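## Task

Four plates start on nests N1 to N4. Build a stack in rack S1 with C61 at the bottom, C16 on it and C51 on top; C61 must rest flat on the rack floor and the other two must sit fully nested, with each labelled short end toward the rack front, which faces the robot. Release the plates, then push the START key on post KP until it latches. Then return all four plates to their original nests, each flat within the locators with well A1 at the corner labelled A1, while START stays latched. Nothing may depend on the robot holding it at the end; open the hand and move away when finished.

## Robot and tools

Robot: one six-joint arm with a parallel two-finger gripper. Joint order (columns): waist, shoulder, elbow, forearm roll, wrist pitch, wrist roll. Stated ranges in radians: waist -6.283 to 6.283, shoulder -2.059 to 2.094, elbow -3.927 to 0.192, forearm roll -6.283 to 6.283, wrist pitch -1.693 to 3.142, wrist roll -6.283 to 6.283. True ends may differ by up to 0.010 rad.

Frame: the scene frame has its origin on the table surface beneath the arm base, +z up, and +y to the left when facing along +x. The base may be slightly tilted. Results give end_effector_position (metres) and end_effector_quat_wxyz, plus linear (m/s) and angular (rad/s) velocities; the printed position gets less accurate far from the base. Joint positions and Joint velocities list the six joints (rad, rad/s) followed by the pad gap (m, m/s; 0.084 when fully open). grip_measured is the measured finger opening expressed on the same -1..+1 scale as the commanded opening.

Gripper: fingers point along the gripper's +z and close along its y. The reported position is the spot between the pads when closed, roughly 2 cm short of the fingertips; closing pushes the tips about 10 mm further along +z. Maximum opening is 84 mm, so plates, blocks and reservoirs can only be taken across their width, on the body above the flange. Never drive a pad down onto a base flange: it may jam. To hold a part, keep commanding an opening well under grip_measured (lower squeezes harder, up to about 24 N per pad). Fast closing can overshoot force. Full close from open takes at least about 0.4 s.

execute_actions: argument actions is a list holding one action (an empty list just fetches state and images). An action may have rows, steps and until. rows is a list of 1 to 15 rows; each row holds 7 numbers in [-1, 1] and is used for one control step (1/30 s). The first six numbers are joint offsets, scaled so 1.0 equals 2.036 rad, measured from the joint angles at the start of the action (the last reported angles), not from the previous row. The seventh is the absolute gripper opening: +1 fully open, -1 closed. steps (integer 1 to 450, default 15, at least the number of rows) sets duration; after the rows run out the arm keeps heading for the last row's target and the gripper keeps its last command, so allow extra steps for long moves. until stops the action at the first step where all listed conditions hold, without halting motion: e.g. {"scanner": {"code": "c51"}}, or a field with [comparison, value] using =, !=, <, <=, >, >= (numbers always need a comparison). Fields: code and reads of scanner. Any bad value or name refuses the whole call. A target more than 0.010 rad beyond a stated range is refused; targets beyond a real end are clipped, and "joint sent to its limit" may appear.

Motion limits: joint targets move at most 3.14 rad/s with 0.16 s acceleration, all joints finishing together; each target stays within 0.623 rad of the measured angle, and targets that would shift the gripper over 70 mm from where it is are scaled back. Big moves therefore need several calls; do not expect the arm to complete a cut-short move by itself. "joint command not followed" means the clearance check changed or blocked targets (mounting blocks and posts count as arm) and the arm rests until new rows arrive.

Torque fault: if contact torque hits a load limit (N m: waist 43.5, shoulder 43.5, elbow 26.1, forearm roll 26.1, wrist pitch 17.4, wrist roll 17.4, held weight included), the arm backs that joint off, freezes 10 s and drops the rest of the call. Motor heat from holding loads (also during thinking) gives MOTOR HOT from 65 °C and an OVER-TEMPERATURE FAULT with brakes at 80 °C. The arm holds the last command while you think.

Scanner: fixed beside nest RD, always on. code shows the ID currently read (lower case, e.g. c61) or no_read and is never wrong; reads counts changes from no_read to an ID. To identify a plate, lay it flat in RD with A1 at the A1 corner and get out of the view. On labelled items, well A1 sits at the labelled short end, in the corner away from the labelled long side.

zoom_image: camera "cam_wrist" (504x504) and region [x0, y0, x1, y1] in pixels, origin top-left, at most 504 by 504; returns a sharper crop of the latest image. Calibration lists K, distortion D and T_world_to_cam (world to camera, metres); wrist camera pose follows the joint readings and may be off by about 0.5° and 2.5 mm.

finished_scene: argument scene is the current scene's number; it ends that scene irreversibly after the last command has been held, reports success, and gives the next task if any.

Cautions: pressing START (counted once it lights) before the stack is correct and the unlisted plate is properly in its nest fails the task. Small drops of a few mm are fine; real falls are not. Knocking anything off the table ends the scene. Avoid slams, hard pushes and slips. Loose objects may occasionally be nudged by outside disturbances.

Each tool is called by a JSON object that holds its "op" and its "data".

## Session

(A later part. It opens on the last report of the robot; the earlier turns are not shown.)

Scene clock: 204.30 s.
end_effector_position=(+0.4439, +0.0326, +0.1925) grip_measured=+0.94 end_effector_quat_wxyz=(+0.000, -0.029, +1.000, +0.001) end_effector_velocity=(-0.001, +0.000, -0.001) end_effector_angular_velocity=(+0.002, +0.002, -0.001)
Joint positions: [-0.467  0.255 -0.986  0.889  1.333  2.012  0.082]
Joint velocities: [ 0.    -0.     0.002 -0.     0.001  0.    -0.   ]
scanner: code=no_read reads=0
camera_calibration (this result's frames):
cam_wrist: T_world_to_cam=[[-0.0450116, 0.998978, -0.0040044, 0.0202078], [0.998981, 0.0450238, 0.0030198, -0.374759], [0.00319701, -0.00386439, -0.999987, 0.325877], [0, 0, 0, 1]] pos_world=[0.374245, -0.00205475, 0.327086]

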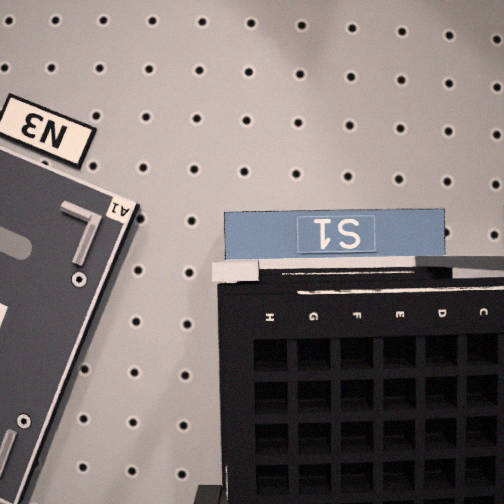

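{"op": "execute_actions", "data": {"actions": [{"rows":[[0.0252,0.0056,0.0177,0.0206,-0.0275,-0.0088,0]],"steps":22}]}}

{"op": "execute_actions", "data": {"actions": [{"rows":[[0.0358,0.013,0.0176,0.0329,-0.0349,-0.0137,0]],"steps":25}]}}

{"op": "execute_actions", "data": {"actions": [{"rows":[[0.0298,0.0142,0.0091,0.0294,-0.0263,-0.0122,0]],"steps":25}]}}

{"op": "execute_actions", "data": {"actions": [{"rows":[[0.006,0.0033,0.0012,0.0061,-0.005,-0.0026,0]],"steps":15}]}}

Scene clock: 207.57 s.
end_effector_position=(+0.4433, +0.0324, +0.1662) grip_measured=+0.94 end_effector_quat_wxyz=(-0.000, -0.029, +1.000, +0.000) end_effector_velocity=(+0.000, -0.000, -0.000) end_effector_angular_velocity=(-0.000, -0.000, -0.000)
Joint positions: [-0.415  0.267 -0.95   0.931  1.277  1.994  0.082]
Joint velocities: [ 0.  0.  0.  0. -0. -0.  0.]
scanner: code=no_read reads=0
camera_calibration (this result's frames):
cam_wrist: T_world_to_cam=[[-0.0458598, 0.998934, -0.00522995, 0.0208164], [0.998946, 0.0458698, 0.00180766, -0.373838], [0.00204563, -0.00514154, -0.999985, 0.300053], [0, 0, 0, 1]] pos_world=[0.373785, -0.00210361, 0.300833]

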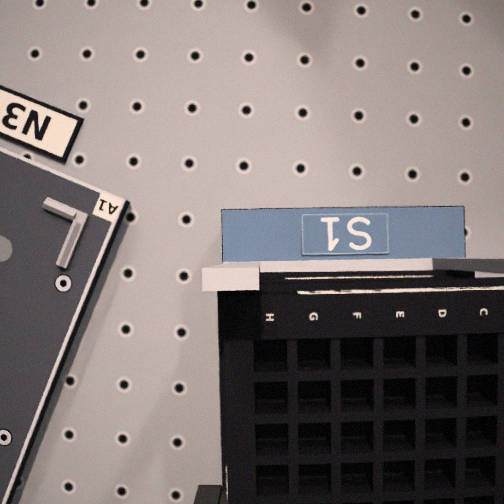

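Scene clock: 208.40 s.
end_effector_position=(+0.4431, +0.0325, +0.1301) grip_measured=+0.94 end_effector_quat_wxyz=(-0.000, -0.030, +1.000, +0.000) end_effector_velocity=(-0.000, -0.000, -0.000) end_effector_angular_velocity=(-0.000, +0.001, -0.000)
Joint positions: [-0.343  0.293 -0.914  0.998  1.206  1.966  0.082]
Joint velocities: [ 0.  0.  0. -0. -0.  0.  0.]
scanner: code=no_read reads=0
camera_calibration (this result's frames):
cam_wrist: T_world_to_cam=[[-0.046505, 0.998908, -0.00455147, 0.0206932], [0.998916, 0.0465139, 0.00187542, -0.373633], [0.00208508, -0.00445932, -0.999988, 0.26398], [0, 0, 0, 1]] pos_world=[0.37364, -0.00211423, 0.264772]

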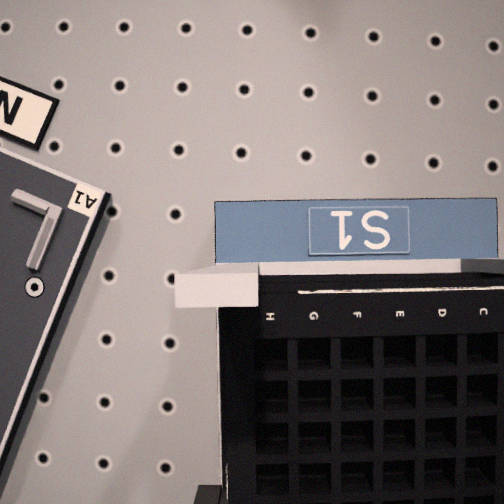

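Scene clock: 209.23 s.
end_effector_position=(+0.4430, +0.0326, +0.1011) grip_measured=+0.94 end_effector_quat_wxyz=(-0.000, -0.030, +1.000, +0.001) end_effector_velocity=(+0.001, +0.000, +0.000) end_effector_angular_velocity=(-0.001, -0.001, +0.001)
Joint positions: [-0.282  0.322 -0.896  1.058  1.153  1.941  0.082]
Joint velocities: [-0.    -0.001 -0.001  0.    -0.001  0.001  0.   ]
scanner: code=no_read reads=0
camera_calibration (this result's frames):
cam_wrist: T_world_to_cam=[[-0.0464745, 0.99891, -0.00432394, 0.0204792], [0.998917, 0.0464838, 0.00206644, -0.373528], [0.00226518, -0.00422322, -0.999989, 0.234876], [0, 0, 0, 1]] pos_world=[0.373543, -0.00210193, 0.235734]

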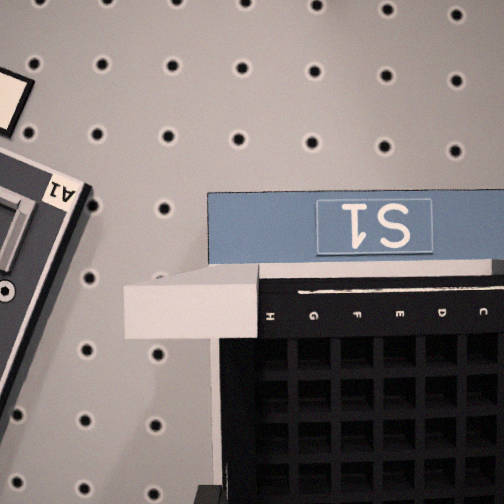

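Scene clock: 209.73 s.
end_effector_position=(+0.4431, +0.0326, +0.0954) grip_measured=+0.94 end_effector_quat_wxyz=(-0.000, -0.030, +1.000, +0.001) end_effector_velocity=(-0.000, -0.000, -0.000) end_effector_angular_velocity=(-0.001, -0.000, -0.000)
Joint positions: [-0.27   0.328 -0.893  1.07   1.143  1.936  0.082]
Joint velocities: [ 0.     0.     0.     0.    -0.002 -0.     0.   ]
scanner: code=no_read reads=0
camera_calibration (this result's frames):
cam_wrist: T_world_to_cam=[[-0.046604, 0.998904, -0.00434687, 0.0205469], [0.998911, 0.0466137, 0.00214657, -0.373546], [0.00234685, -0.0042421, -0.999988, 0.229152], [0, 0, 0, 1]] pos_world=[0.373559, -0.00213994, 0.23004]

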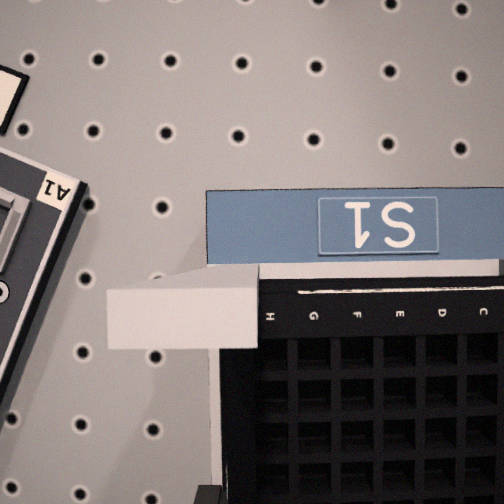

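{"op": "execute_actions", "data": {"actions": [{"rows":[[0,0,0,0,0,0,1]],"steps":15}]}}

{"op": "execute_actions", "data": {"actions": [{"rows":[[-0.0358,-0.0175,-0.0103,-0.0355,0.0313,0.0148,1]],"steps":18}]}}

{"op": "execute_actions", "data": {"actions": [{"rows":[[-0.095,-0.024,-0.064,-0.083,0.099,0.033,1]],"steps":25}]}}

{"op": "execute_actions", "data": {"actions": [{"rows":[[-0.296,0.0525,0.325,0.218,-0.024,0.46,1]],"steps":40}]}}

Scene clock: 213.73 s.
end_effector_position=(+0.4429, +0.0325, +0.0953) grip_measured=+1.00 end_effector_quat_wxyz=(-0.000, -0.030, +1.000, +0.001) end_effector_velocity=(+0.001, +0.000, +0.001) end_effector_angular_velocity=(-0.001, -0.001, +0.001)
Joint positions: [-0.27   0.328 -0.893  1.07   1.143  1.936  0.084]
Joint velocities: [-0.    -0.001 -0.001 -0.    -0.     0.    -0.   ]
scanner: code=no_read reads=0
camera_calibration (this result's frames):
cam_wrist: T_world_to_cam=[[-0.0464607, 0.998911, -0.00418449, 0.0204684], [0.998918, 0.0464687, 0.00183369, -0.373376], [0.00202614, -0.00409477, -0.99999, 0.229183], [0, 0, 0, 1]] pos_world=[0.373458, -0.00215735, 0.229951]

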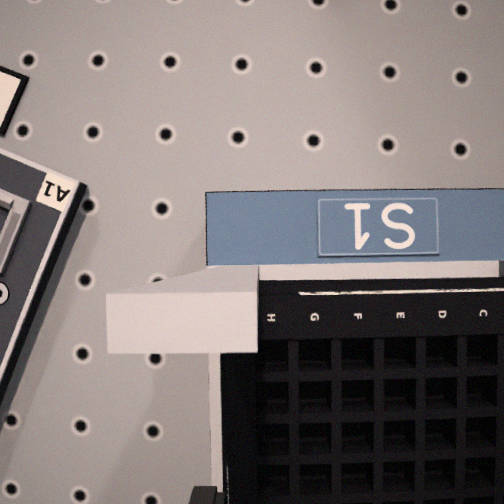

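Scene clock: 214.33 s.
end_effector_position=(+0.4430, +0.0326, +0.1300) grip_measured=+1.00 end_effector_quat_wxyz=(-0.001, -0.030, +1.000, +0.001) end_effector_velocity=(-0.000, +0.000, +0.001) end_effector_angular_velocity=(+0.000, +0.000, +0.000)
Joint positions: [-0.342  0.293 -0.914  0.998  1.207  1.966  0.084]
Joint velocities: [-0.001 -0.001 -0.    -0.001  0.002  0.    -0.   ]
scanner: code=no_read reads=0
camera_calibration (this result's frames):
cam_wrist: T_world_to_cam=[[-0.046455, 0.998911, -0.00425143, 0.0205617], [0.998919, 0.0464618, 0.00151116, -0.373458], [0.00170704, -0.00417663, -0.99999, 0.264012], [0, 0, 0, 1]] pos_world=[0.373559, -0.00208504, 0.264661]

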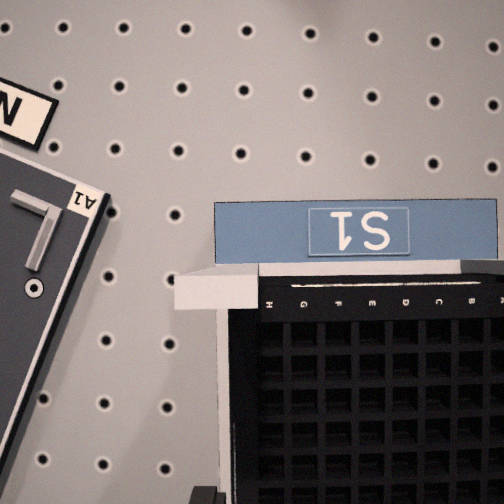

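Scene clock: 215.17 s.
end_effector_position=(+0.4431, +0.0314, +0.2304) grip_measured=+1.00 end_effector_quat_wxyz=(-0.001, -0.030, +1.000, -0.003) end_effector_velocity=(-0.000, -0.000, +0.001) end_effector_angular_velocity=(-0.000, -0.001, -0.001)
Joint positions: [-0.536  0.244 -1.044  0.829  1.408  2.033  0.084]
Joint velocities: [-0.002 -0.    -0.    -0.001  0.001  0.    -0.   ]
scanner: code=no_read reads=0
camera_calibration (this result's frames):
cam_wrist: T_world_to_cam=[[-0.0465978, 0.998836, -0.0124739, 0.0241491], [0.998913, 0.0466113, 0.000786559, -0.373538], [0.00136707, -0.0124237, -0.999922, 0.364803], [0, 0, 0, 1]] pos_world=[0.373758, -0.00217774, 0.365369]

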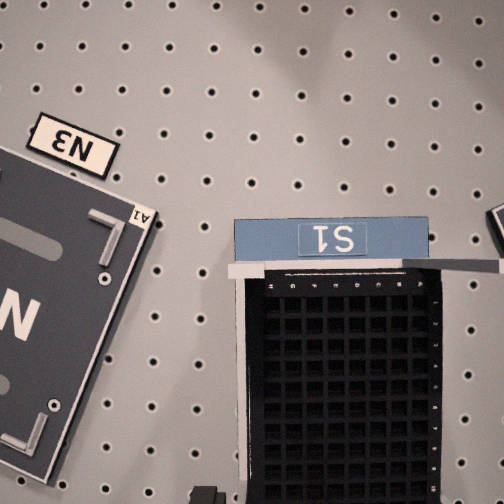

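Scene clock: 216.50 s.
end_effector_position=(+0.2742, -0.0391, +0.1911) grip_measured=+1.00 end_effector_quat_wxyz=(+0.177, +0.748, +0.540, +0.342) end_effector_velocity=(-0.000, -0.000, -0.000) end_effector_angular_velocity=(+0.001, +0.001, -0.001)
Joint positions: [-1.138  0.351 -0.382  1.273  1.359  2.969  0.084]
Joint velocities: [-0.001  0.001  0.    -0.    -0.001  0.     0.   ]
scanner: code=no_read reads=0
camera_calibration (this result's frames):
cam_wrist: T_world_to_cam=[[0.68817, -0.365445, 0.626795, -0.290761], [-0.193294, -0.925011, -0.327096, 0.150147], [0.699328, 0.103942, -0.707203, 0.0820831], [0, 0, 0, 1]] pos_world=[0.171712, 0.0240981, 0.289409]

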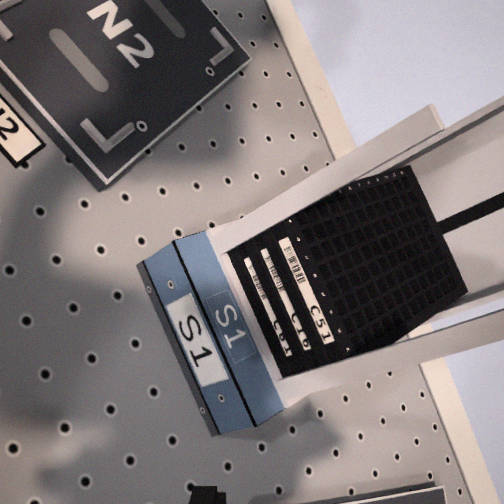

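{"op": "execute_actions", "data": {"actions": [{"rows":[[0,0,0,-0.32,0.22,0,1]],"steps":35}]}}

Scene clock: 219.43 s.
end_effector_position=(+0.1717, +0.1270, +0.1763) grip_measured=+1.00 end_effector_quat_wxyz=(-0.188, +0.653, +0.638, +0.362) end_effector_velocity=(-0.000, +0.000, -0.000) end_effector_angular_velocity=(+0.001, +0.001, +0.000)
Joint positions: [-1.138  0.351 -0.382  0.621  1.807  2.969  0.084]
Joint velocities: [ 0.     0.     0.    -0.001  0.    -0.     0.   ]
scanner: code=no_read reads=0
camera_calibration (this result's frames):
cam_wrist: T_world_to_cam=[[0.971566, -0.120719, 0.203683, -0.155342], [0.0630565, -0.697266, -0.714034, 0.274331], [0.228219, 0.706575, -0.669827, 0.123795], [0, 0, 0, 1]] pos_world=[0.105375, 0.0850584, 0.310444]

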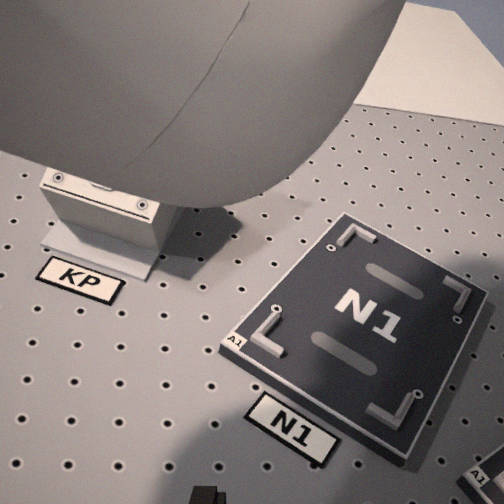

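{"op": "execute_actions", "data": {"actions": [{"rows":[[0.384,-0.687,-0.02,0.143,-0.04,-0.564,1]],"steps":50}]}}

{"op": "execute_actions", "data": {"actions": [{"rows":[[0,0,0,0.048,0.223,0,1]],"steps":25}]}}

Scene clock: 225.87 s.
end_effector_position=(+0.2647, +0.3210, +0.1990) grip_measured=+1.00 end_effector_quat_wxyz=(-0.000, -0.429, +0.903, -0.000) end_effector_velocity=(-0.000, +0.000, -0.000) end_effector_angular_velocity=(+0.001, +0.001, +0.000)
Joint positions: [-0.356 -1.047 -0.423  0.912  1.726  1.821  0.084]
Joint velocities: [ 0.    -0.     0.     0.     0.001 -0.     0.   ]
scanner: code=no_read reads=0
camera_calibration (this result's frames):
cam_wrist: T_world_to_cam=[[-0.766845, 0.641802, -0.00616887, 0.0301833], [0.641805, 0.766866, 0.00178873, -0.345596], [0.00587871, -0.00258753, -0.999979, 0.33289], [0, 0, 0, 1]] pos_world=[0.242994, 0.246515, 0.333687]

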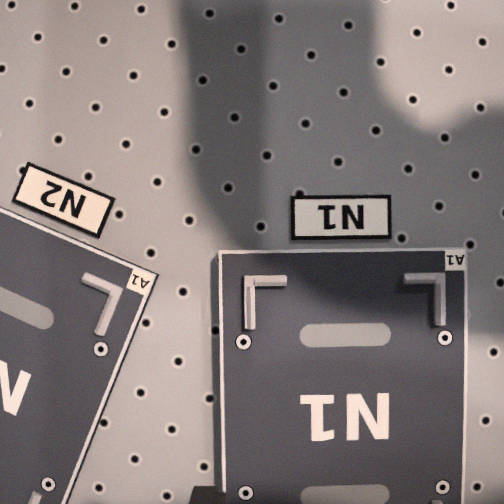

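Scene clock: 226.70 s.
end_effector_position=(+0.1677, +0.3927, +0.1922) grip_measured=+1.00 end_effector_quat_wxyz=(-0.109, -0.434, +0.871, +0.201) end_effector_velocity=(-0.001, +0.000, +0.000) end_effector_angular_velocity=(+0.001, +0.002, +0.001)
Joint positions: [-0.356 -1.047 -0.423  1.01   2.179  1.821  0.084]
Joint velocities: [ 0.    -0.    -0.     0.     0.002  0.    -0.   ]
scanner: code=no_read reads=0
camera_calibration (this result's frames):
cam_wrist: T_world_to_cam=[[-0.706481, 0.554157, 0.440221, -0.151749], [0.609764, 0.792358, -0.018864, -0.339024], [-0.359266, 0.255104, -0.897691, 0.26727], [0, 0, 0, 1]] pos_world=[0.195538, 0.284539, 0.300334]

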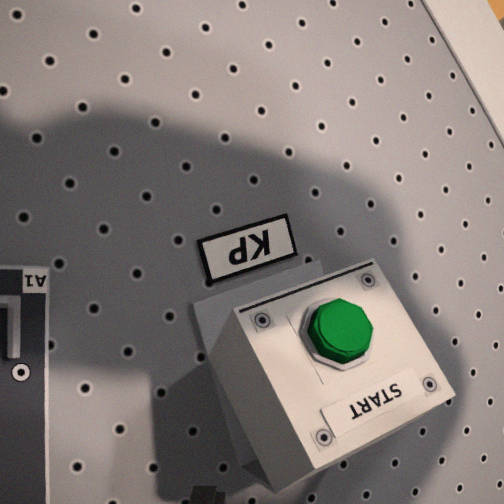

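{"op": "execute_actions", "data": {"actions": [{"rows":[[0,0,0,0,0,0.9,1]],"steps":35}]}}

Scene clock: 229.90 s.
end_effector_position=(+0.1677, +0.3927, +0.1922) grip_measured=+1.00 end_effector_quat_wxyz=(-0.226, +0.427, +0.875, +0.036) end_effector_velocity=(-0.000, -0.000, -0.000) end_effector_angular_velocity=(-0.000, +0.002, -0.003)
Joint positions: [-0.356 -1.047 -0.423  1.01   2.179  3.653  0.084]
Joint velocities: [-0.     0.     0.001  0.     0.001  0.002 -0.   ]
scanner: code=no_read reads=0
camera_calibration (this result's frames):
cam_wrist: T_world_to_cam=[[0.767978, 0.624918, -0.140309, -0.315207], [0.524457, -0.739334, -0.422292, 0.354298], [-0.367633, 0.250725, -0.895535, 0.269978], [0, 0, 0, 1]] pos_world=[0.155511, 0.391233, 0.347165]

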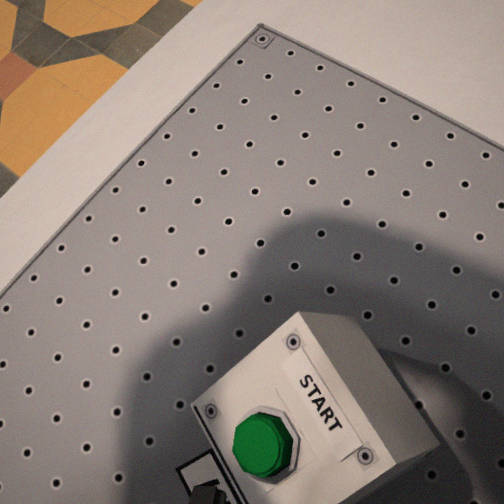

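{"op": "execute_actions", "data": {"actions": []}}

Scene clock: 240.97 s.
end_effector_position=(+0.1677, +0.3927, +0.1922) grip_measured=+1.00 end_effector_quat_wxyz=(-0.226, +0.427, +0.875, +0.036) end_effector_velocity=(+0.000, +0.000, -0.000) end_effector_angular_velocity=(+0.000, -0.000, -0.000)
Joint positions: [-0.356 -1.047 -0.423  1.01   2.179  3.653  0.084]
Joint velocities: [ 0.     0.     0.     0.    -0.001  0.     0.   ]
scanner: code=no_read reads=0
camera_calibration (this result's frames):
cam_wrist: T_world_to_cam=[[0.768131, 0.624703, -0.140434, -0.315125], [0.524233, -0.739516, -0.422251, 0.3544], [-0.367634, 0.250724, -0.895535, 0.269978], [0, 0, 0, 1]] pos_world=[0.155522, 0.391254, 0.347167]

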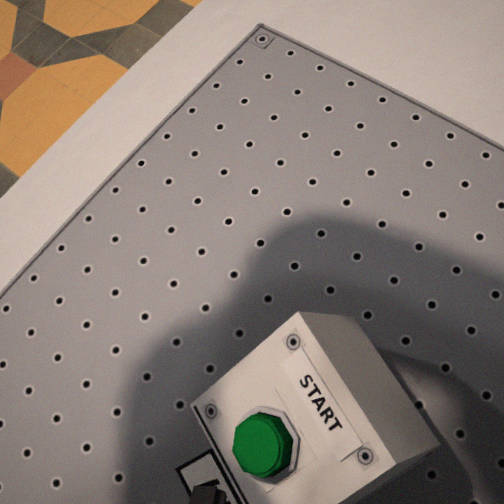

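{"op": "execute_actions", "data": {"actions": [{"rows":[[0.084,-0.1473,0.1213,0.0447,-0.06,0,-1]],"steps":30}]}}

Scene clock: 255.03 s.
end_effector_position=(+0.1222, +0.3832, +0.1402) grip_measured=-1.00 end_effector_quat_wxyz=(-0.223, +0.359, +0.905, +0.053) end_effector_velocity=(-0.000, +0.000, +0.000) end_effector_angular_velocity=(+0.000, +0.000, +0.001)
Joint positions: [-0.185 -1.347 -0.176  1.101  2.057  3.653  0.   ]
Joint velocities: [ 0.    -0.001 -0.001  0.     0.001  0.     0.   ]
scanner: code=no_read reads=0
camera_calibration (this result's frames):
cam_wrist: T_world_to_cam=[[0.679923, 0.72936, -0.0757513, -0.31995], [0.634485, -0.636955, -0.437855, 0.298649], [-0.367604, 0.249645, -0.895849, 0.209505], [0, 0, 0, 1]] pos_world=[0.105068, 0.371283, 0.294213]

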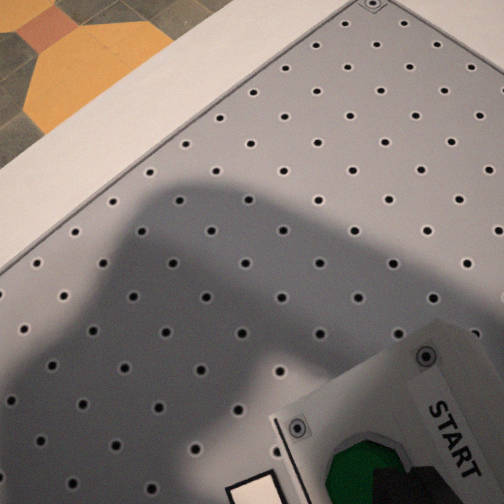

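{"op": "execute_actions", "data": {"actions": [{"rows":[[0.1508,-0.0334,0.0363,0.0295,-0.138,0,-1]],"steps":30}]}}

Scene clock: 261.87 s.
end_effector_position=(+0.1160, +0.3911, +0.1114) grip_measured=-1.00 end_effector_quat_wxyz=(-0.219, +0.299, +0.927, +0.067) end_effector_velocity=(-0.000, -0.000, -0.000) end_effector_angular_velocity=(-0.000, +0.001, +0.000)
Joint positions: [ 0.121 -1.415 -0.102  1.161  1.776  3.653  0.   ]
Joint velocities: [ 0. -0.  0. -0.  0.  0.  0.]
scanner: code=no_read reads=0
camera_calibration (this result's frames):
cam_wrist: T_world_to_cam=[[0.590184, 0.807077, -0.017598, -0.350158], [0.719273, -0.535624, -0.44244, 0.246142], [-0.366509, 0.248463, -0.896625, 0.179824], [0, 0, 0, 1]] pos_world=[0.0955213, 0.369764, 0.263976]

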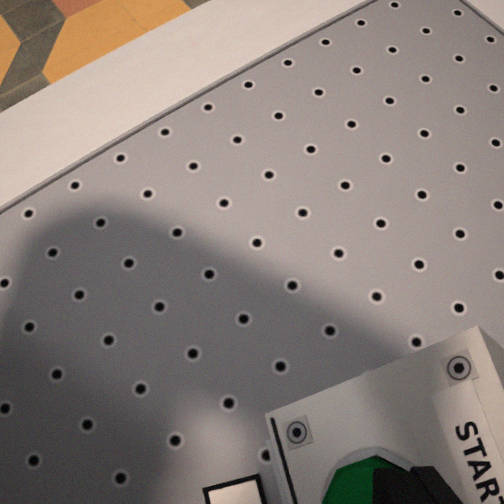

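{"op": "execute_actions", "data": {"actions": [{"rows":[[0.055,-0.011,0.012,0.008,-0.05,0,-1]],"steps":20}]}}

Scene clock: 263.87 s.
end_effector_position=(+0.1122, +0.3949, +0.1026) grip_measured=-1.00 end_effector_quat_wxyz=(-0.218, +0.279, +0.932, +0.073) end_effector_velocity=(-0.001, +0.000, -0.000) end_effector_angular_velocity=(+0.001, +0.002, +0.001)
Joint positions: [ 0.233 -1.437 -0.078  1.177  1.674  3.653  0.   ]
Joint velocities: [ 0.001 -0.     0.     0.     0.001 -0.     0.   ]
scanner: code=no_read reads=0
camera_calibration (this result's frames):
cam_wrist: T_world_to_cam=[[0.559695, 0.828688, 0.00431804, -0.358465], [0.743316, -0.499718, -0.444705, 0.230352], [-0.366364, 0.252109, -0.895667, 0.168038], [0, 0, 0, 1]] pos_world=[0.0909694, 0.369802, 0.254493]

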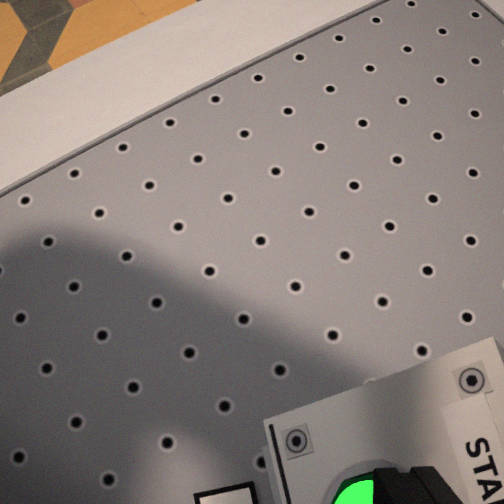

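Lit. A bit further.

{"op": "execute_actions", "data": {"actions": [{"rows":[[0.017,-0.003,0.0036,0.0024,-0.015,0,-1]],"steps":15}]}}

{"op": "execute_actions", "data": {"actions": [{"rows":[[-0.22,0.047,-0.052,-0.04,0.203,0,-1]],"steps":25}]}}

Scene clock: 265.77 s.
end_effector_position=(+0.1114, +0.3960, +0.1004) grip_measured=-1.00 end_effector_quat_wxyz=(-0.216, +0.273, +0.935, +0.074) end_effector_velocity=(-0.001, -0.000, -0.001) end_effector_angular_velocity=(+0.001, +0.003, -0.000)
Joint positions: [ 0.266 -1.444 -0.073  1.179  1.642  3.653  0.   ]
Joint velocities: [ 0.004  0.001  0.002  0.002 -0.002 -0.001  0.   ]
scanner: code=no_read reads=0
camera_calibration (this result's frames):
cam_wrist: T_world_to_cam=[[0.549341, 0.835532, 0.0105329, -0.361113], [0.751911, -0.488786, -0.4424, 0.224949], [-0.364491, 0.250948, -0.896756, 0.165856], [0, 0, 0, 1]] pos_world=[0.089686, 0.370052, 0.252053]

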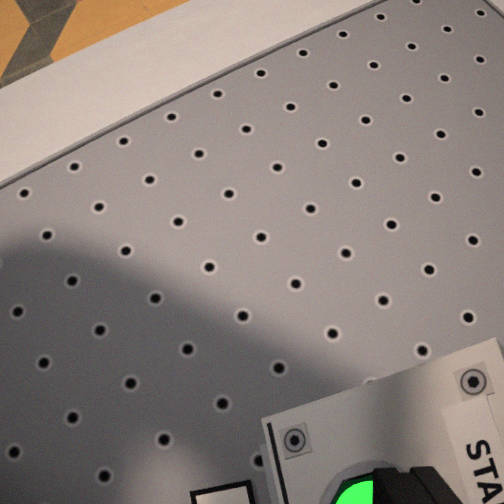

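Scene clock: 266.60 s.
end_effector_position=(+0.1218, +0.3832, +0.1404) grip_measured=-1.00 end_effector_quat_wxyz=(-0.222, +0.357, +0.906, +0.050) end_effector_velocity=(+0.001, +0.000, +0.001) end_effector_angular_velocity=(-0.001, -0.004, -0.001)
Joint positions: [-0.181 -1.348 -0.179  1.098  2.055  3.653  0.   ]
Joint velocities: [-0.004  0.    -0.002 -0.     0.     0.     0.   ]
scanner: code=no_read reads=0
camera_calibration (this result's frames):
cam_wrist: T_world_to_cam=[[0.676107, 0.732622, -0.0783887, -0.320131], [0.637856, -0.635242, -0.435439, 0.297621], [-0.368808, 0.244403, -0.896799, 0.211773], [0, 0, 0, 1]] pos_world=[0.104707, 0.371838, 0.294418]

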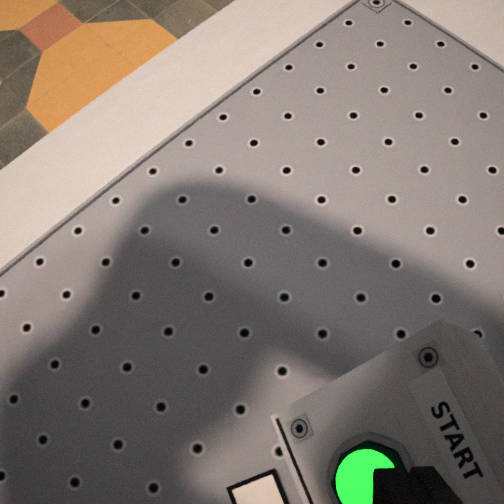

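{"op": "execute_actions", "data": {"actions": [{"rows":[[-0.1444,0.4661,-0.2746,-0.112,-0.2328,-0.8458,1]],"steps":45}]}}

Scene clock: 269.13 s.
end_effector_position=(+0.3806, +0.2154, +0.2465) grip_measured=+1.00 end_effector_quat_wxyz=(+0.014, -0.221, +0.975, -0.003) end_effector_velocity=(+0.000, -0.001, +0.000) end_effector_angular_velocity=(-0.001, -0.000, -0.000)
Joint positions: [-0.475 -0.4   -0.738  0.87   1.582  1.932  0.084]
Joint velocities: [-0.     0.001 -0.    -0.    -0.001 -0.    -0.   ]
scanner: code=no_read reads=0
camera_calibration (this result's frames):
cam_wrist: T_world_to_cam=[[-0.419279, 0.907678, -0.0180618, 0.000565986], [0.907233, 0.419646, 0.0287405, -0.372045], [0.0336667, -0.004336, -0.999424, 0.369084], [0, 0, 0, 1]] pos_world=[0.325343, 0.157214, 0.379575]

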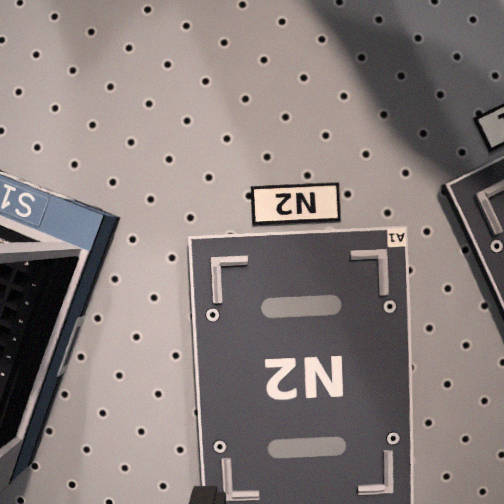

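To R231.

{"op": "execute_actions", "data": {"actions": [{"rows":[[-0.03,0.3163,-0.1503,-0.0201,-0.0855,0.0496,1]],"steps":35}]}}

Scene clock: 271.40 s.
end_effector_position=(+0.4433, +0.0312, +0.2309) grip_measured=+1.00 end_effector_quat_wxyz=(-0.000, -0.030, +1.000, -0.004) end_effector_velocity=(-0.000, -0.000, -0.000) end_effector_angular_velocity=(+0.000, +0.000, -0.000)
Joint positions: [-0.536  0.244 -1.044  0.829  1.407  2.033  0.084]
Joint velocities: [-0.     0.001 -0.    -0.    -0.    -0.     0.   ]
scanner: code=no_read reads=0
camera_calibration (this result's frames):
cam_wrist: T_world_to_cam=[[-0.046722, 0.998818, -0.0133731, 0.0246284], [0.998904, 0.0467544, 0.00212399, -0.374002], [0.00274673, -0.0132592, -0.999908, 0.364698], [0, 0, 0, 1]] pos_world=[0.373741, -0.00227744, 0.365788]

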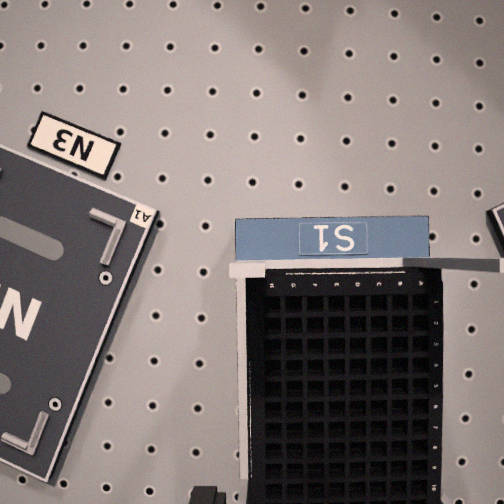

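{"op": "execute_actions", "data": {"actions": [{"rows":[[0.03,0.005,0.024,0.025,-0.032,-0.0096,1],[0.03,0.005,0.024,0.025,-0.032,-0.0096,1],[0.03,0.005,0.024,0.025,-0.032,-0.0096,1],[0.0589,0.0108,0.0467,0.0501,-0.0639,-0.0192,1],[0.0589,0.0108,0.0467,0.0501,-0.0639,-0.0192,1],[0.0589,0.0108,0.0467,0.0501,-0.0639,-0.0192,1],[0.0589,0.0108,0.0467,0.0501,-0.0639,-0.0192,1],[0.0948,0.0241,0.0639,0.083,-0.0987,-0.0329,1],[0.0948,0.0241,0.0639,0.083,-0.0987,-0.0329,1],[0.0948,0.0241,0.0639,0.083,-0.0987,-0.0329,1],[0.0948,0.0241,0.0639,0.083,-0.0987,-0.0329,1],[0.1184,0.0354,0.0712,0.1066,-0.1194,-0.0427,1]],"steps":30}]}}

Scene clock: 280.33 s.
end_effector_position=(+0.4434, +0.0325, +0.1074) grip_measured=+1.00 end_effector_quat_wxyz=(+0.000, -0.029, +1.000, +0.001) end_effector_velocity=(-0.001, -0.000, -0.001) end_effector_angular_velocity=(+0.000, +0.001, -0.001)
Joint positions: [-0.296  0.316 -0.899  1.046  1.164  1.946  0.084]
Joint velocities: [ 0.002  0.001  0.001  0.001 -0.001 -0.     0.   ]
scanner: code=no_read reads=0
camera_calibration (this result's frames):
cam_wrist: T_world_to_cam=[[-0.0461108, 0.99893, -0.0034617, 0.0203446], [0.998929, 0.0461231, 0.00355712, -0.374017], [0.00371298, -0.00329397, -0.999988, 0.240533], [0, 0, 0, 1]] pos_world=[0.373661, -0.00227975, 0.241931]

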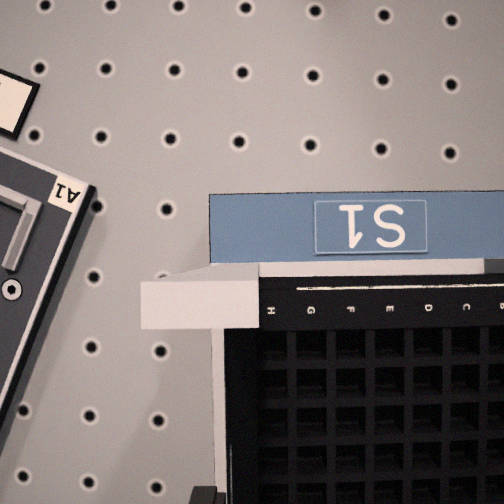

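Aligned (H at 271,310). Down to R95.

{"op": "execute_actions", "data": {"actions": [{"rows":[[0.0128,0.0059,0.0029,0.0118,-0.0103,-0.0049,1]],"steps":15}]}}

{"op": "execute_actions", "data": {"actions": [{"rows":[[0,0,0,0,0,0,0]],"steps":12}]}}

Scene clock: 281.90 s.
end_effector_position=(+0.4432, +0.0329, +0.0955) grip_measured=+1.00 end_effector_quat_wxyz=(-0.000, -0.030, +1.000, +0.001) end_effector_velocity=(-0.001, +0.000, -0.001) end_effector_angular_velocity=(+0.001, +0.001, -0.001)
Joint positions: [-0.27   0.328 -0.893  1.07   1.143  1.936  0.084]
Joint velocities: [0.001 0.    0.001 0.    0.001 0.    0.   ]
scanner: code=no_read reads=0
camera_calibration (this result's frames):
cam_wrist: T_world_to_cam=[[-0.0473132, 0.998872, -0.00397142, 0.0204491], [0.998877, 0.0473222, 0.00218113, -0.373744], [0.00236661, -0.00386377, -0.99999, 0.229251], [0, 0, 0, 1]] pos_world=[0.373749, -0.0018539, 0.230145]

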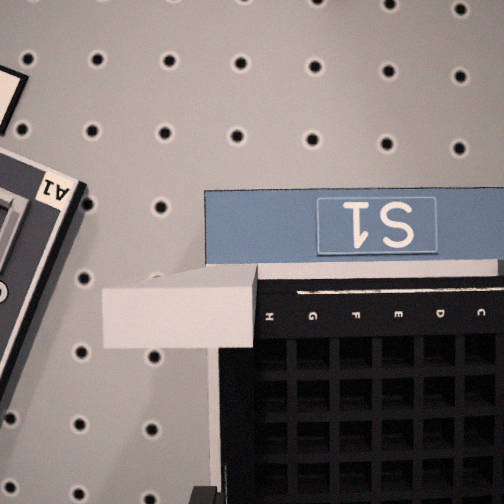

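Scene clock: 282.30 s.
end_effector_position=(+0.4433, +0.0329, +0.0957) grip_measured=+0.94 end_effector_quat_wxyz=(-0.000, -0.030, +1.000, +0.001) end_effector_velocity=(-0.000, +0.000, -0.000) end_effector_angular_velocity=(+0.000, +0.001, +0.000)
Joint positions: [-0.27   0.328 -0.893  1.07   1.143  1.936  0.082]
Joint velocities: [ 0.     0.     0.    -0.001  0.001  0.     0.   ]
scanner: code=no_read reads=0
camera_calibration (this result's frames):
cam_wrist: T_world_to_cam=[[-0.0473392, 0.99887, -0.00424111, 0.02056], [0.998875, 0.04735, 0.00248282, -0.37387], [0.00268083, -0.00411881, -0.999988, 0.229242], [0, 0, 0, 1]] pos_world=[0.373808, -0.00188977, 0.230255]

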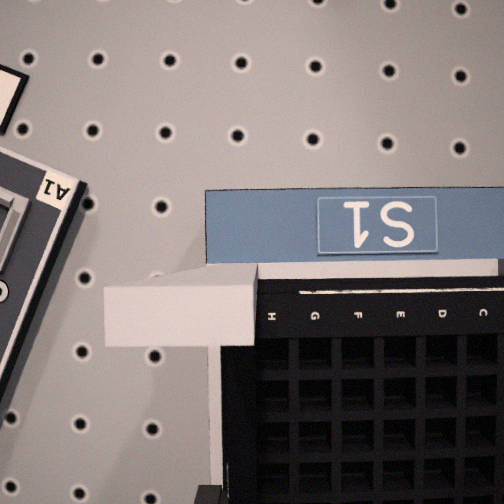

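{"op": "execute_actions", "data": {"actions": [{"rows":[[-0.012,-0.0058,-0.003,-0.0118,0.0103,0.0049,0],[-0.012,-0.0058,-0.003,-0.0118,0.0103,0.0049,0],[-0.012,-0.0058,-0.003,-0.0118,0.0103,0.0049,0],[-0.024,-0.0116,-0.0065,-0.0236,0.0206,0.0098,0],[-0.024,-0.0116,-0.0065,-0.0236,0.0206,0.0098,0],[-0.024,-0.0116,-0.0065,-0.0236,0.0206,0.0098,0],[-0.0359,-0.0172,-0.0103,-0.0354,0.0309,0.0147,0],[-0.0359,-0.0172,-0.0103,-0.0354,0.0309,0.0147,0],[-0.0359,-0.0172,-0.0103,-0.0354,0.0309,0.0147,0],[-0.048,-0.022,-0.0157,-0.0465,0.0425,0.0193,0],[-0.048,-0.022,-0.0157,-0.0465,0.0425,0.0193,0],[-0.06,-0.0265,-0.0214,-0.0575,0.054,0.0239,0],[-0.06,-0.0265,-0.0214,-0.0575,0.054,0.0239,0],[-0.0717,-0.0305,-0.0275,-0.0683,0.0658,0.0285,0]],"steps":25}]}}

Scene clock: 287.87 s.
end_effector_position=(+0.4433, +0.0326, +0.1662) grip_measured=+0.93 end_effector_quat_wxyz=(-0.000, -0.029, +1.000, +0.000) end_effector_velocity=(+0.001, -0.000, +0.002) end_effector_angular_velocity=(-0.003, -0.003, +0.002)
Joint positions: [-0.415  0.266 -0.949  0.931  1.277  1.994  0.082]
Joint velocities: [-0.002 -0.002 -0.003 -0.002 -0.     0.    -0.   ]
scanner: code=no_read reads=0
camera_calibration (this result's frames):
cam_wrist: T_world_to_cam=[[-0.0458153, 0.998936, -0.00519654, 0.0205761], [0.998947, 0.0458274, 0.00223165, -0.373915], [0.00246742, -0.00508882, -0.999984, 0.299913], [0, 0, 0, 1]] pos_world=[0.373724, -0.0018924, 0.30085]

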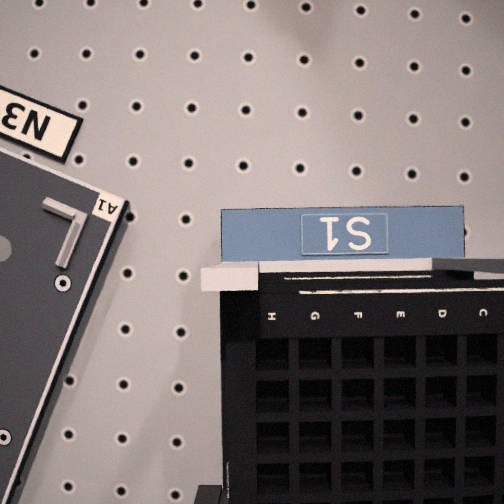

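{"op": "execute_actions", "data": {"actions": [{"rows":[[-0.0105,-0.0022,-0.0074,-0.0085,0.0113,0.0036,0],[-0.0105,-0.0022,-0.0074,-0.0085,0.0113,0.0036,0],[-0.0105,-0.0022,-0.0074,-0.0085,0.0113,0.0036,0],[-0.021,-0.0044,-0.015,-0.017,0.0226,0.0072,0],[-0.021,-0.0044,-0.015,-0.017,0.0226,0.0072,0],[-0.021,-0.0044,-0.015,-0.017,0.0226,0.0072,0],[-0.0314,-0.0064,-0.0226,-0.0255,0.0339,0.0108,0],[-0.0314,-0.0064,-0.0226,-0.0255,0.0339,0.0108,0],[-0.0314,-0.0064,-0.0226,-0.0255,0.0339,0.0108,0],[-0.045,-0.0086,-0.0346,-0.0378,0.049,0.015,0],[-0.045,-0.0086,-0.0346,-0.0378,0.049,0.015,0],[-0.0594,-0.0108,-0.0467,-0.0501,0.0643,0.0192,0]],"steps":22}]}}

{"op": "execute_actions", "data": {"actions": [{"rows":[[0.03,-0.3163,0.1503,0.0201,0.0855,-0.0496,0]],"steps":35}]}}

Scene clock: 292.00 s.
end_effector_position=(+0.4429, +0.0314, +0.2301) grip_measured=+0.93 end_effector_quat_wxyz=(-0.001, -0.029, +1.000, -0.003) end_effector_velocity=(+0.003, +0.001, +0.003) end_effector_angular_velocity=(-0.006, -0.004, +0.006)
Joint positions: [-0.536  0.244 -1.043  0.829  1.408  2.033  0.082]
Joint velocities: [-0.001 -0.002 -0.007 -0.001 -0.001  0.     0.   ]
scanner: code=no_read reads=0
camera_calibration (this result's frames):
cam_wrist: T_world_to_cam=[[-0.0457384, 0.998887, -0.0115139, 0.0235377], [0.998953, 0.0457512, 0.000848231, -0.373285], [0.00137406, -0.011463, -0.999933, 0.364445], [0, 0, 0, 1]] pos_world=[0.37347, -0.00225556, 0.365009]

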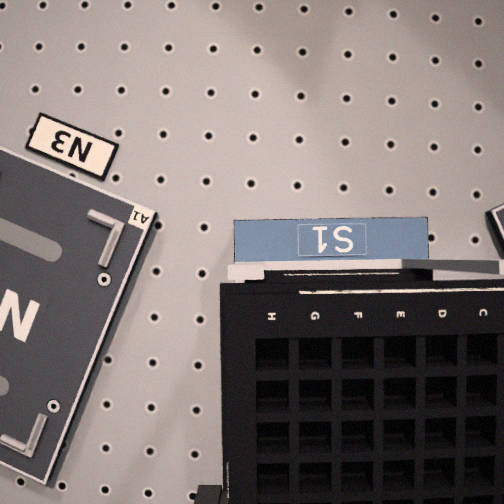

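Scene clock: 293.17 s.
end_effector_position=(+0.3803, +0.2154, +0.2458) grip_measured=+0.93 end_effector_quat_wxyz=(+0.013, -0.221, +0.975, -0.002) end_effector_velocity=(-0.000, +0.000, +0.000) end_effector_angular_velocity=(-0.000, -0.000, +0.001)
Joint positions: [-0.474 -0.399 -0.737  0.87   1.582  1.932  0.082]
Joint velocities: [ 0.    -0.002  0.    -0.     0.001 -0.    -0.   ]
scanner: code=no_read reads=0
camera_calibration (this result's frames):
cam_wrist: T_world_to_cam=[[-0.418458, 0.908098, -0.0158417, -0.000602073], [0.907671, 0.418749, 0.0279745, -0.371488], [0.0320373, -0.0026729, -0.999483, 0.368707], [0, 0, 0, 1]] pos_world=[0.325125, 0.157093, 0.3789]

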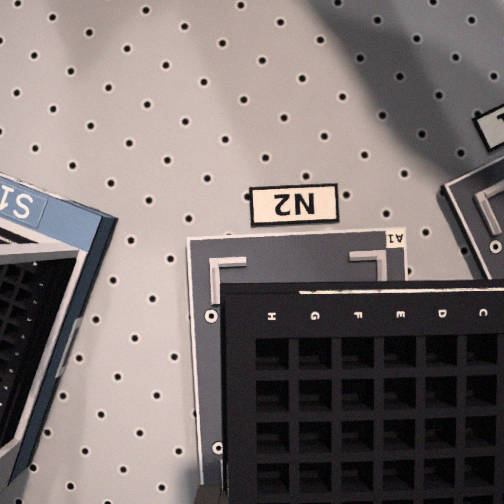

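{"op": "execute_actions", "data": {"actions": [{"rows":[[0.2731,0.0963,0.0879,0.1655,-0.2736,-0.054,0]],"steps":40}]}}

Scene clock: 295.57 s.
end_effector_position=(+0.3903, +0.2047, +0.0521) grip_measured=+0.93 end_effector_quat_wxyz=(+0.000, -0.235, +0.972, -0.000) end_effector_velocity=(-0.000, -0.000, -0.000) end_effector_angular_velocity=(-0.000, +0.000, -0.001)
Joint positions: [ 0.081 -0.203 -0.558  1.207  1.025  1.822  0.082]
Joint velocities: [ 0.    -0.     0.001  0.    -0.     0.    -0.   ]
scanner: code=no_read reads=0
camera_calibration (this result's frames):
cam_wrist: T_world_to_cam=[[-0.445553, 0.895235, -0.00597548, 0.0229209], [0.895239, 0.445575, 0.00299617, -0.370044], [0.00534481, -0.00401454, -0.999978, 0.185449], [0, 0, 0, 1]] pos_world=[0.340499, 0.145107, 0.18669]

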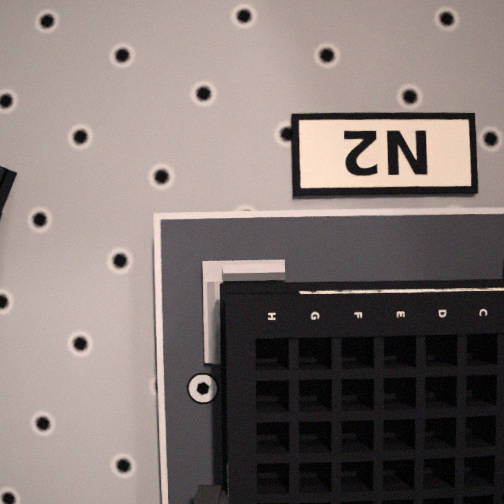

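{"op": "execute_actions", "data": {"actions": [{"rows":[[0.0167,0.0099,-0.0009,0.0149,-0.0136,-0.0059,0]],"steps":18}]}}

Scene clock: 297.30 s.
end_effector_position=(+0.3902, +0.2056, +0.0410) grip_measured=+0.94 end_effector_quat_wxyz=(+0.000, -0.236, +0.972, -0.000) end_effector_velocity=(-0.000, +0.000, -0.000) end_effector_angular_velocity=(+0.001, +0.000, -0.001)
Joint positions: [ 0.115 -0.183 -0.559  1.237  0.998  1.81   0.082]
Joint velocities: [0.001 0.001 0.    0.001 0.    0.    0.   ]
scanner: code=no_read reads=0
camera_calibration (this result's frames):
cam_wrist: T_world_to_cam=[[-0.446499, 0.894765, -0.00593288, 0.0225206], [0.89477, 0.446519, 0.00266516, -0.370258], [0.00503384, -0.00411857, -0.999979, 0.174484], [0, 0, 0, 1]] pos_world=[0.340473, 0.145895, 0.1756]

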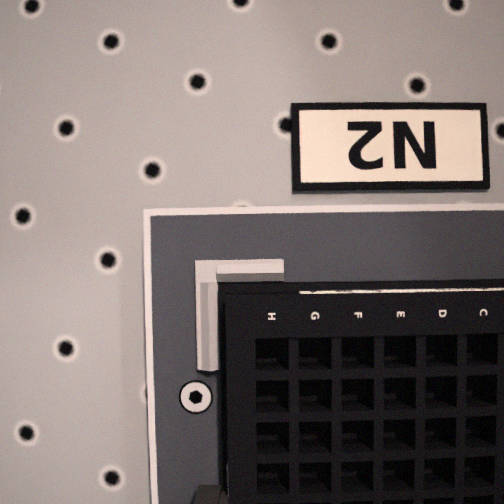

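{"op": "execute_actions", "data": {"actions": [{"rows":[[0,0,0,0,0,0,1]],"steps":10}]}}

{"op": "execute_actions", "data": {"actions": [{"rows":[[-0.0167,-0.0099,0.0009,-0.0149,0.0136,0.0059,1],[-0.0167,-0.0099,0.0009,-0.0149,0.0136,0.0059,1],[-0.0167,-0.0099,0.0009,-0.0149,0.0136,0.0059,1],[-0.0167,-0.0099,0.0009,-0.0149,0.0136,0.0059,1],[-0.0167,-0.0099,0.0009,-0.0149,0.0136,0.0059,1],[-0.0167,-0.0099,0.0009,-0.0149,0.0136,0.0059,1],[-0.0167,-0.0099,0.0009,-0.0149,0.0136,0.0059,1],[-0.0167,-0.0099,0.0009,-0.0149,0.0136,0.0059,1],[-0.0167,-0.0099,0.0009,-0.0149,0.0136,0.0059,1],[-0.2898,-0.1061,-0.0879,-0.1803,0.2863,0.0594,1]],"steps":45}]}}

Scene clock: 299.87 s.
end_effector_position=(+0.3902, +0.2059, +0.0406) grip_measured=+1.00 end_effector_quat_wxyz=(-0.000, -0.236, +0.972, +0.000) end_effector_velocity=(-0.000, -0.002, +0.002) end_effector_angular_velocity=(-0.004, -0.003, -0.002)
Joint positions: [ 0.116 -0.183 -0.56   1.238  0.998  1.81   0.084]
Joint velocities: [-0.007 -0.003  0.003 -0.004 -0.001  0.     0.   ]
scanner: code=no_read reads=0
camera_calibration (this result's frames):
cam_wrist: T_world_to_cam=[[-0.44676, 0.89464, -0.00509137, 0.0222834], [0.894643, 0.446775, 0.00239636, -0.370395], [0.00441857, -0.00348437, -0.999984, 0.174245], [0, 0, 0, 1]] pos_world=[0.340557, 0.146155, 0.175244]

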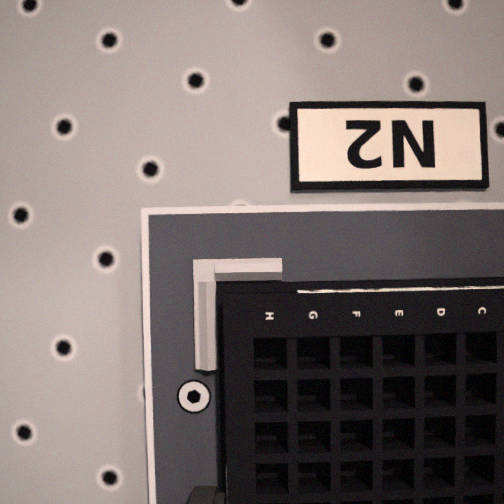

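Scene clock: 301.37 s.
end_effector_position=(+0.3811, +0.2156, +0.2463) grip_measured=+1.00 end_effector_quat_wxyz=(+0.014, -0.222, +0.975, -0.003) end_effector_velocity=(-0.000, -0.000, +0.000) end_effector_angular_velocity=(-0.000, -0.000, +0.000)
Joint positions: [-0.474 -0.399 -0.739  0.871  1.581  1.931  0.084]
Joint velocities: [-0.001 -0.     0.    -0.     0.001 -0.    -0.   ]
scanner: code=no_read reads=0
camera_calibration (this result's frames):
cam_wrist: T_world_to_cam=[[-0.420679, 0.907034, -0.0178367, 0.00118381], [0.906582, 0.421038, 0.0289048, -0.372675], [0.0337275, -0.00401077, -0.999423, 0.368747], [0, 0, 0, 1]] pos_world=[0.325922, 0.157315, 0.379328]

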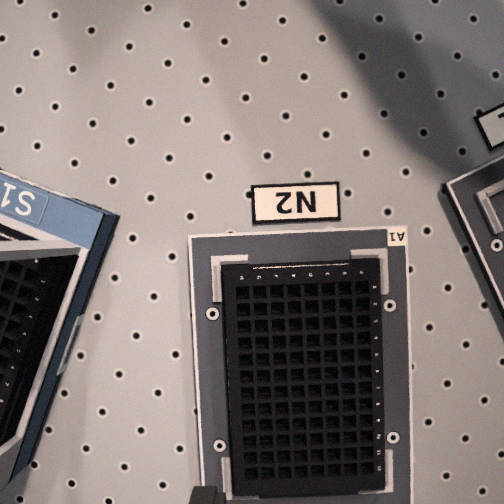

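Good.

{"op": "execute_actions", "data": {"actions": [{"rows":[[-0.0305,0.3158,-0.1498,-0.0206,-0.0855,0.0501,1]],"steps":33}]}}

{"op": "execute_actions", "data": {"actions": [{"rows":[[0.03,0.005,0.024,0.025,-0.032,-0.0096,1],[0.03,0.005,0.024,0.025,-0.032,-0.0096,1],[0.03,0.005,0.024,0.025,-0.032,-0.0096,1],[0.0589,0.0108,0.0467,0.0501,-0.0639,-0.0192,1],[0.0589,0.0108,0.0467,0.0501,-0.0639,-0.0192,1],[0.0589,0.0108,0.0467,0.0501,-0.0639,-0.0192,1],[0.0589,0.0108,0.0467,0.0501,-0.0639,-0.0192,1],[0.0948,0.0241,0.0639,0.083,-0.0987,-0.0329,1],[0.0948,0.0241,0.0639,0.083,-0.0987,-0.0329,1],[0.0948,0.0241,0.0639,0.083,-0.0987,-0.0329,1],[0.0948,0.0241,0.0639,0.083,-0.0987,-0.0329,1],[0.1306,0.0413,0.0742,0.1184,-0.1297,-0.0476,1]],"steps":30}]}}

Scene clock: 305.20 s.
end_effector_position=(+0.4434, +0.0311, +0.2308) grip_measured=+1.00 end_effector_quat_wxyz=(-0.000, -0.030, +1.000, -0.004) end_effector_velocity=(-0.001, -0.001, -0.001) end_effector_angular_velocity=(+0.002, +0.001, -0.002)
Joint positions: [-0.536  0.244 -1.044  0.829  1.407  2.033  0.084]
Joint velocities: [-0.     0.002  0.    -0.     0.     0.    -0.   ]
scanner: code=no_read reads=0
camera_calibration (this result's frames):
cam_wrist: T_world_to_cam=[[-0.0467734, 0.998805, -0.0141465, 0.0248975], [0.998902, 0.0468072, 0.00206591, -0.374081], [0.00272559, -0.0140343, -0.999898, 0.364633], [0, 0, 0, 1]] pos_world=[0.373841, -0.00224071, 0.365721]

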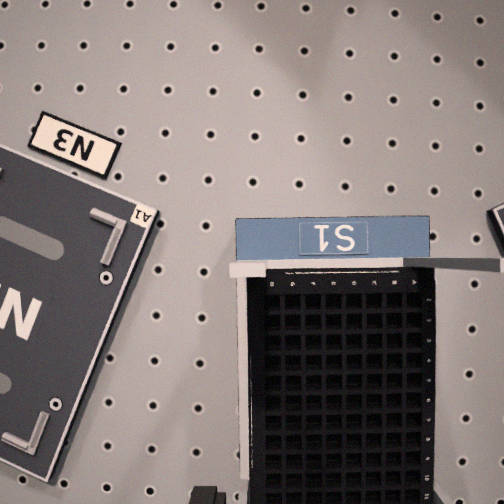

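Scene clock: 306.20 s.
end_effector_position=(+0.4432, +0.0325, +0.0958) grip_measured=+1.00 end_effector_quat_wxyz=(+0.000, -0.030, +1.000, +0.000) end_effector_velocity=(-0.001, +0.000, -0.001) end_effector_angular_velocity=(+0.001, +0.002, -0.001)
Joint positions: [-0.27   0.328 -0.893  1.07   1.143  1.936  0.084]
Joint velocities: [ 0.002  0.001  0.001  0.001 -0.     0.    -0.   ]
scanner: code=no_read reads=0
camera_calibration (this result's frames):
cam_wrist: T_world_to_cam=[[-0.0465071, 0.998906, -0.00490232, 0.0205721], [0.998913, 0.0465215, 0.00286477, -0.37376], [0.0030897, -0.00476376, -0.999984, 0.229225], [0, 0, 0, 1]] pos_world=[0.373603, -0.00206974, 0.230392]

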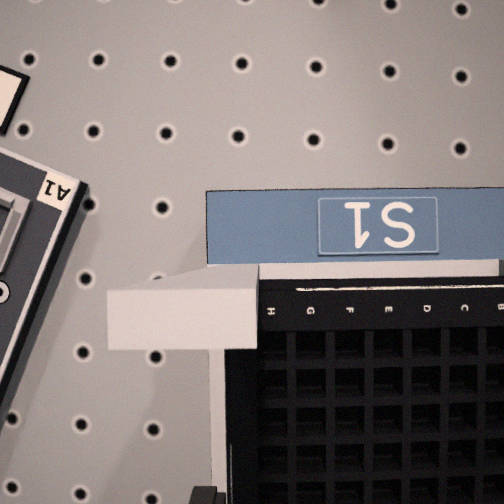

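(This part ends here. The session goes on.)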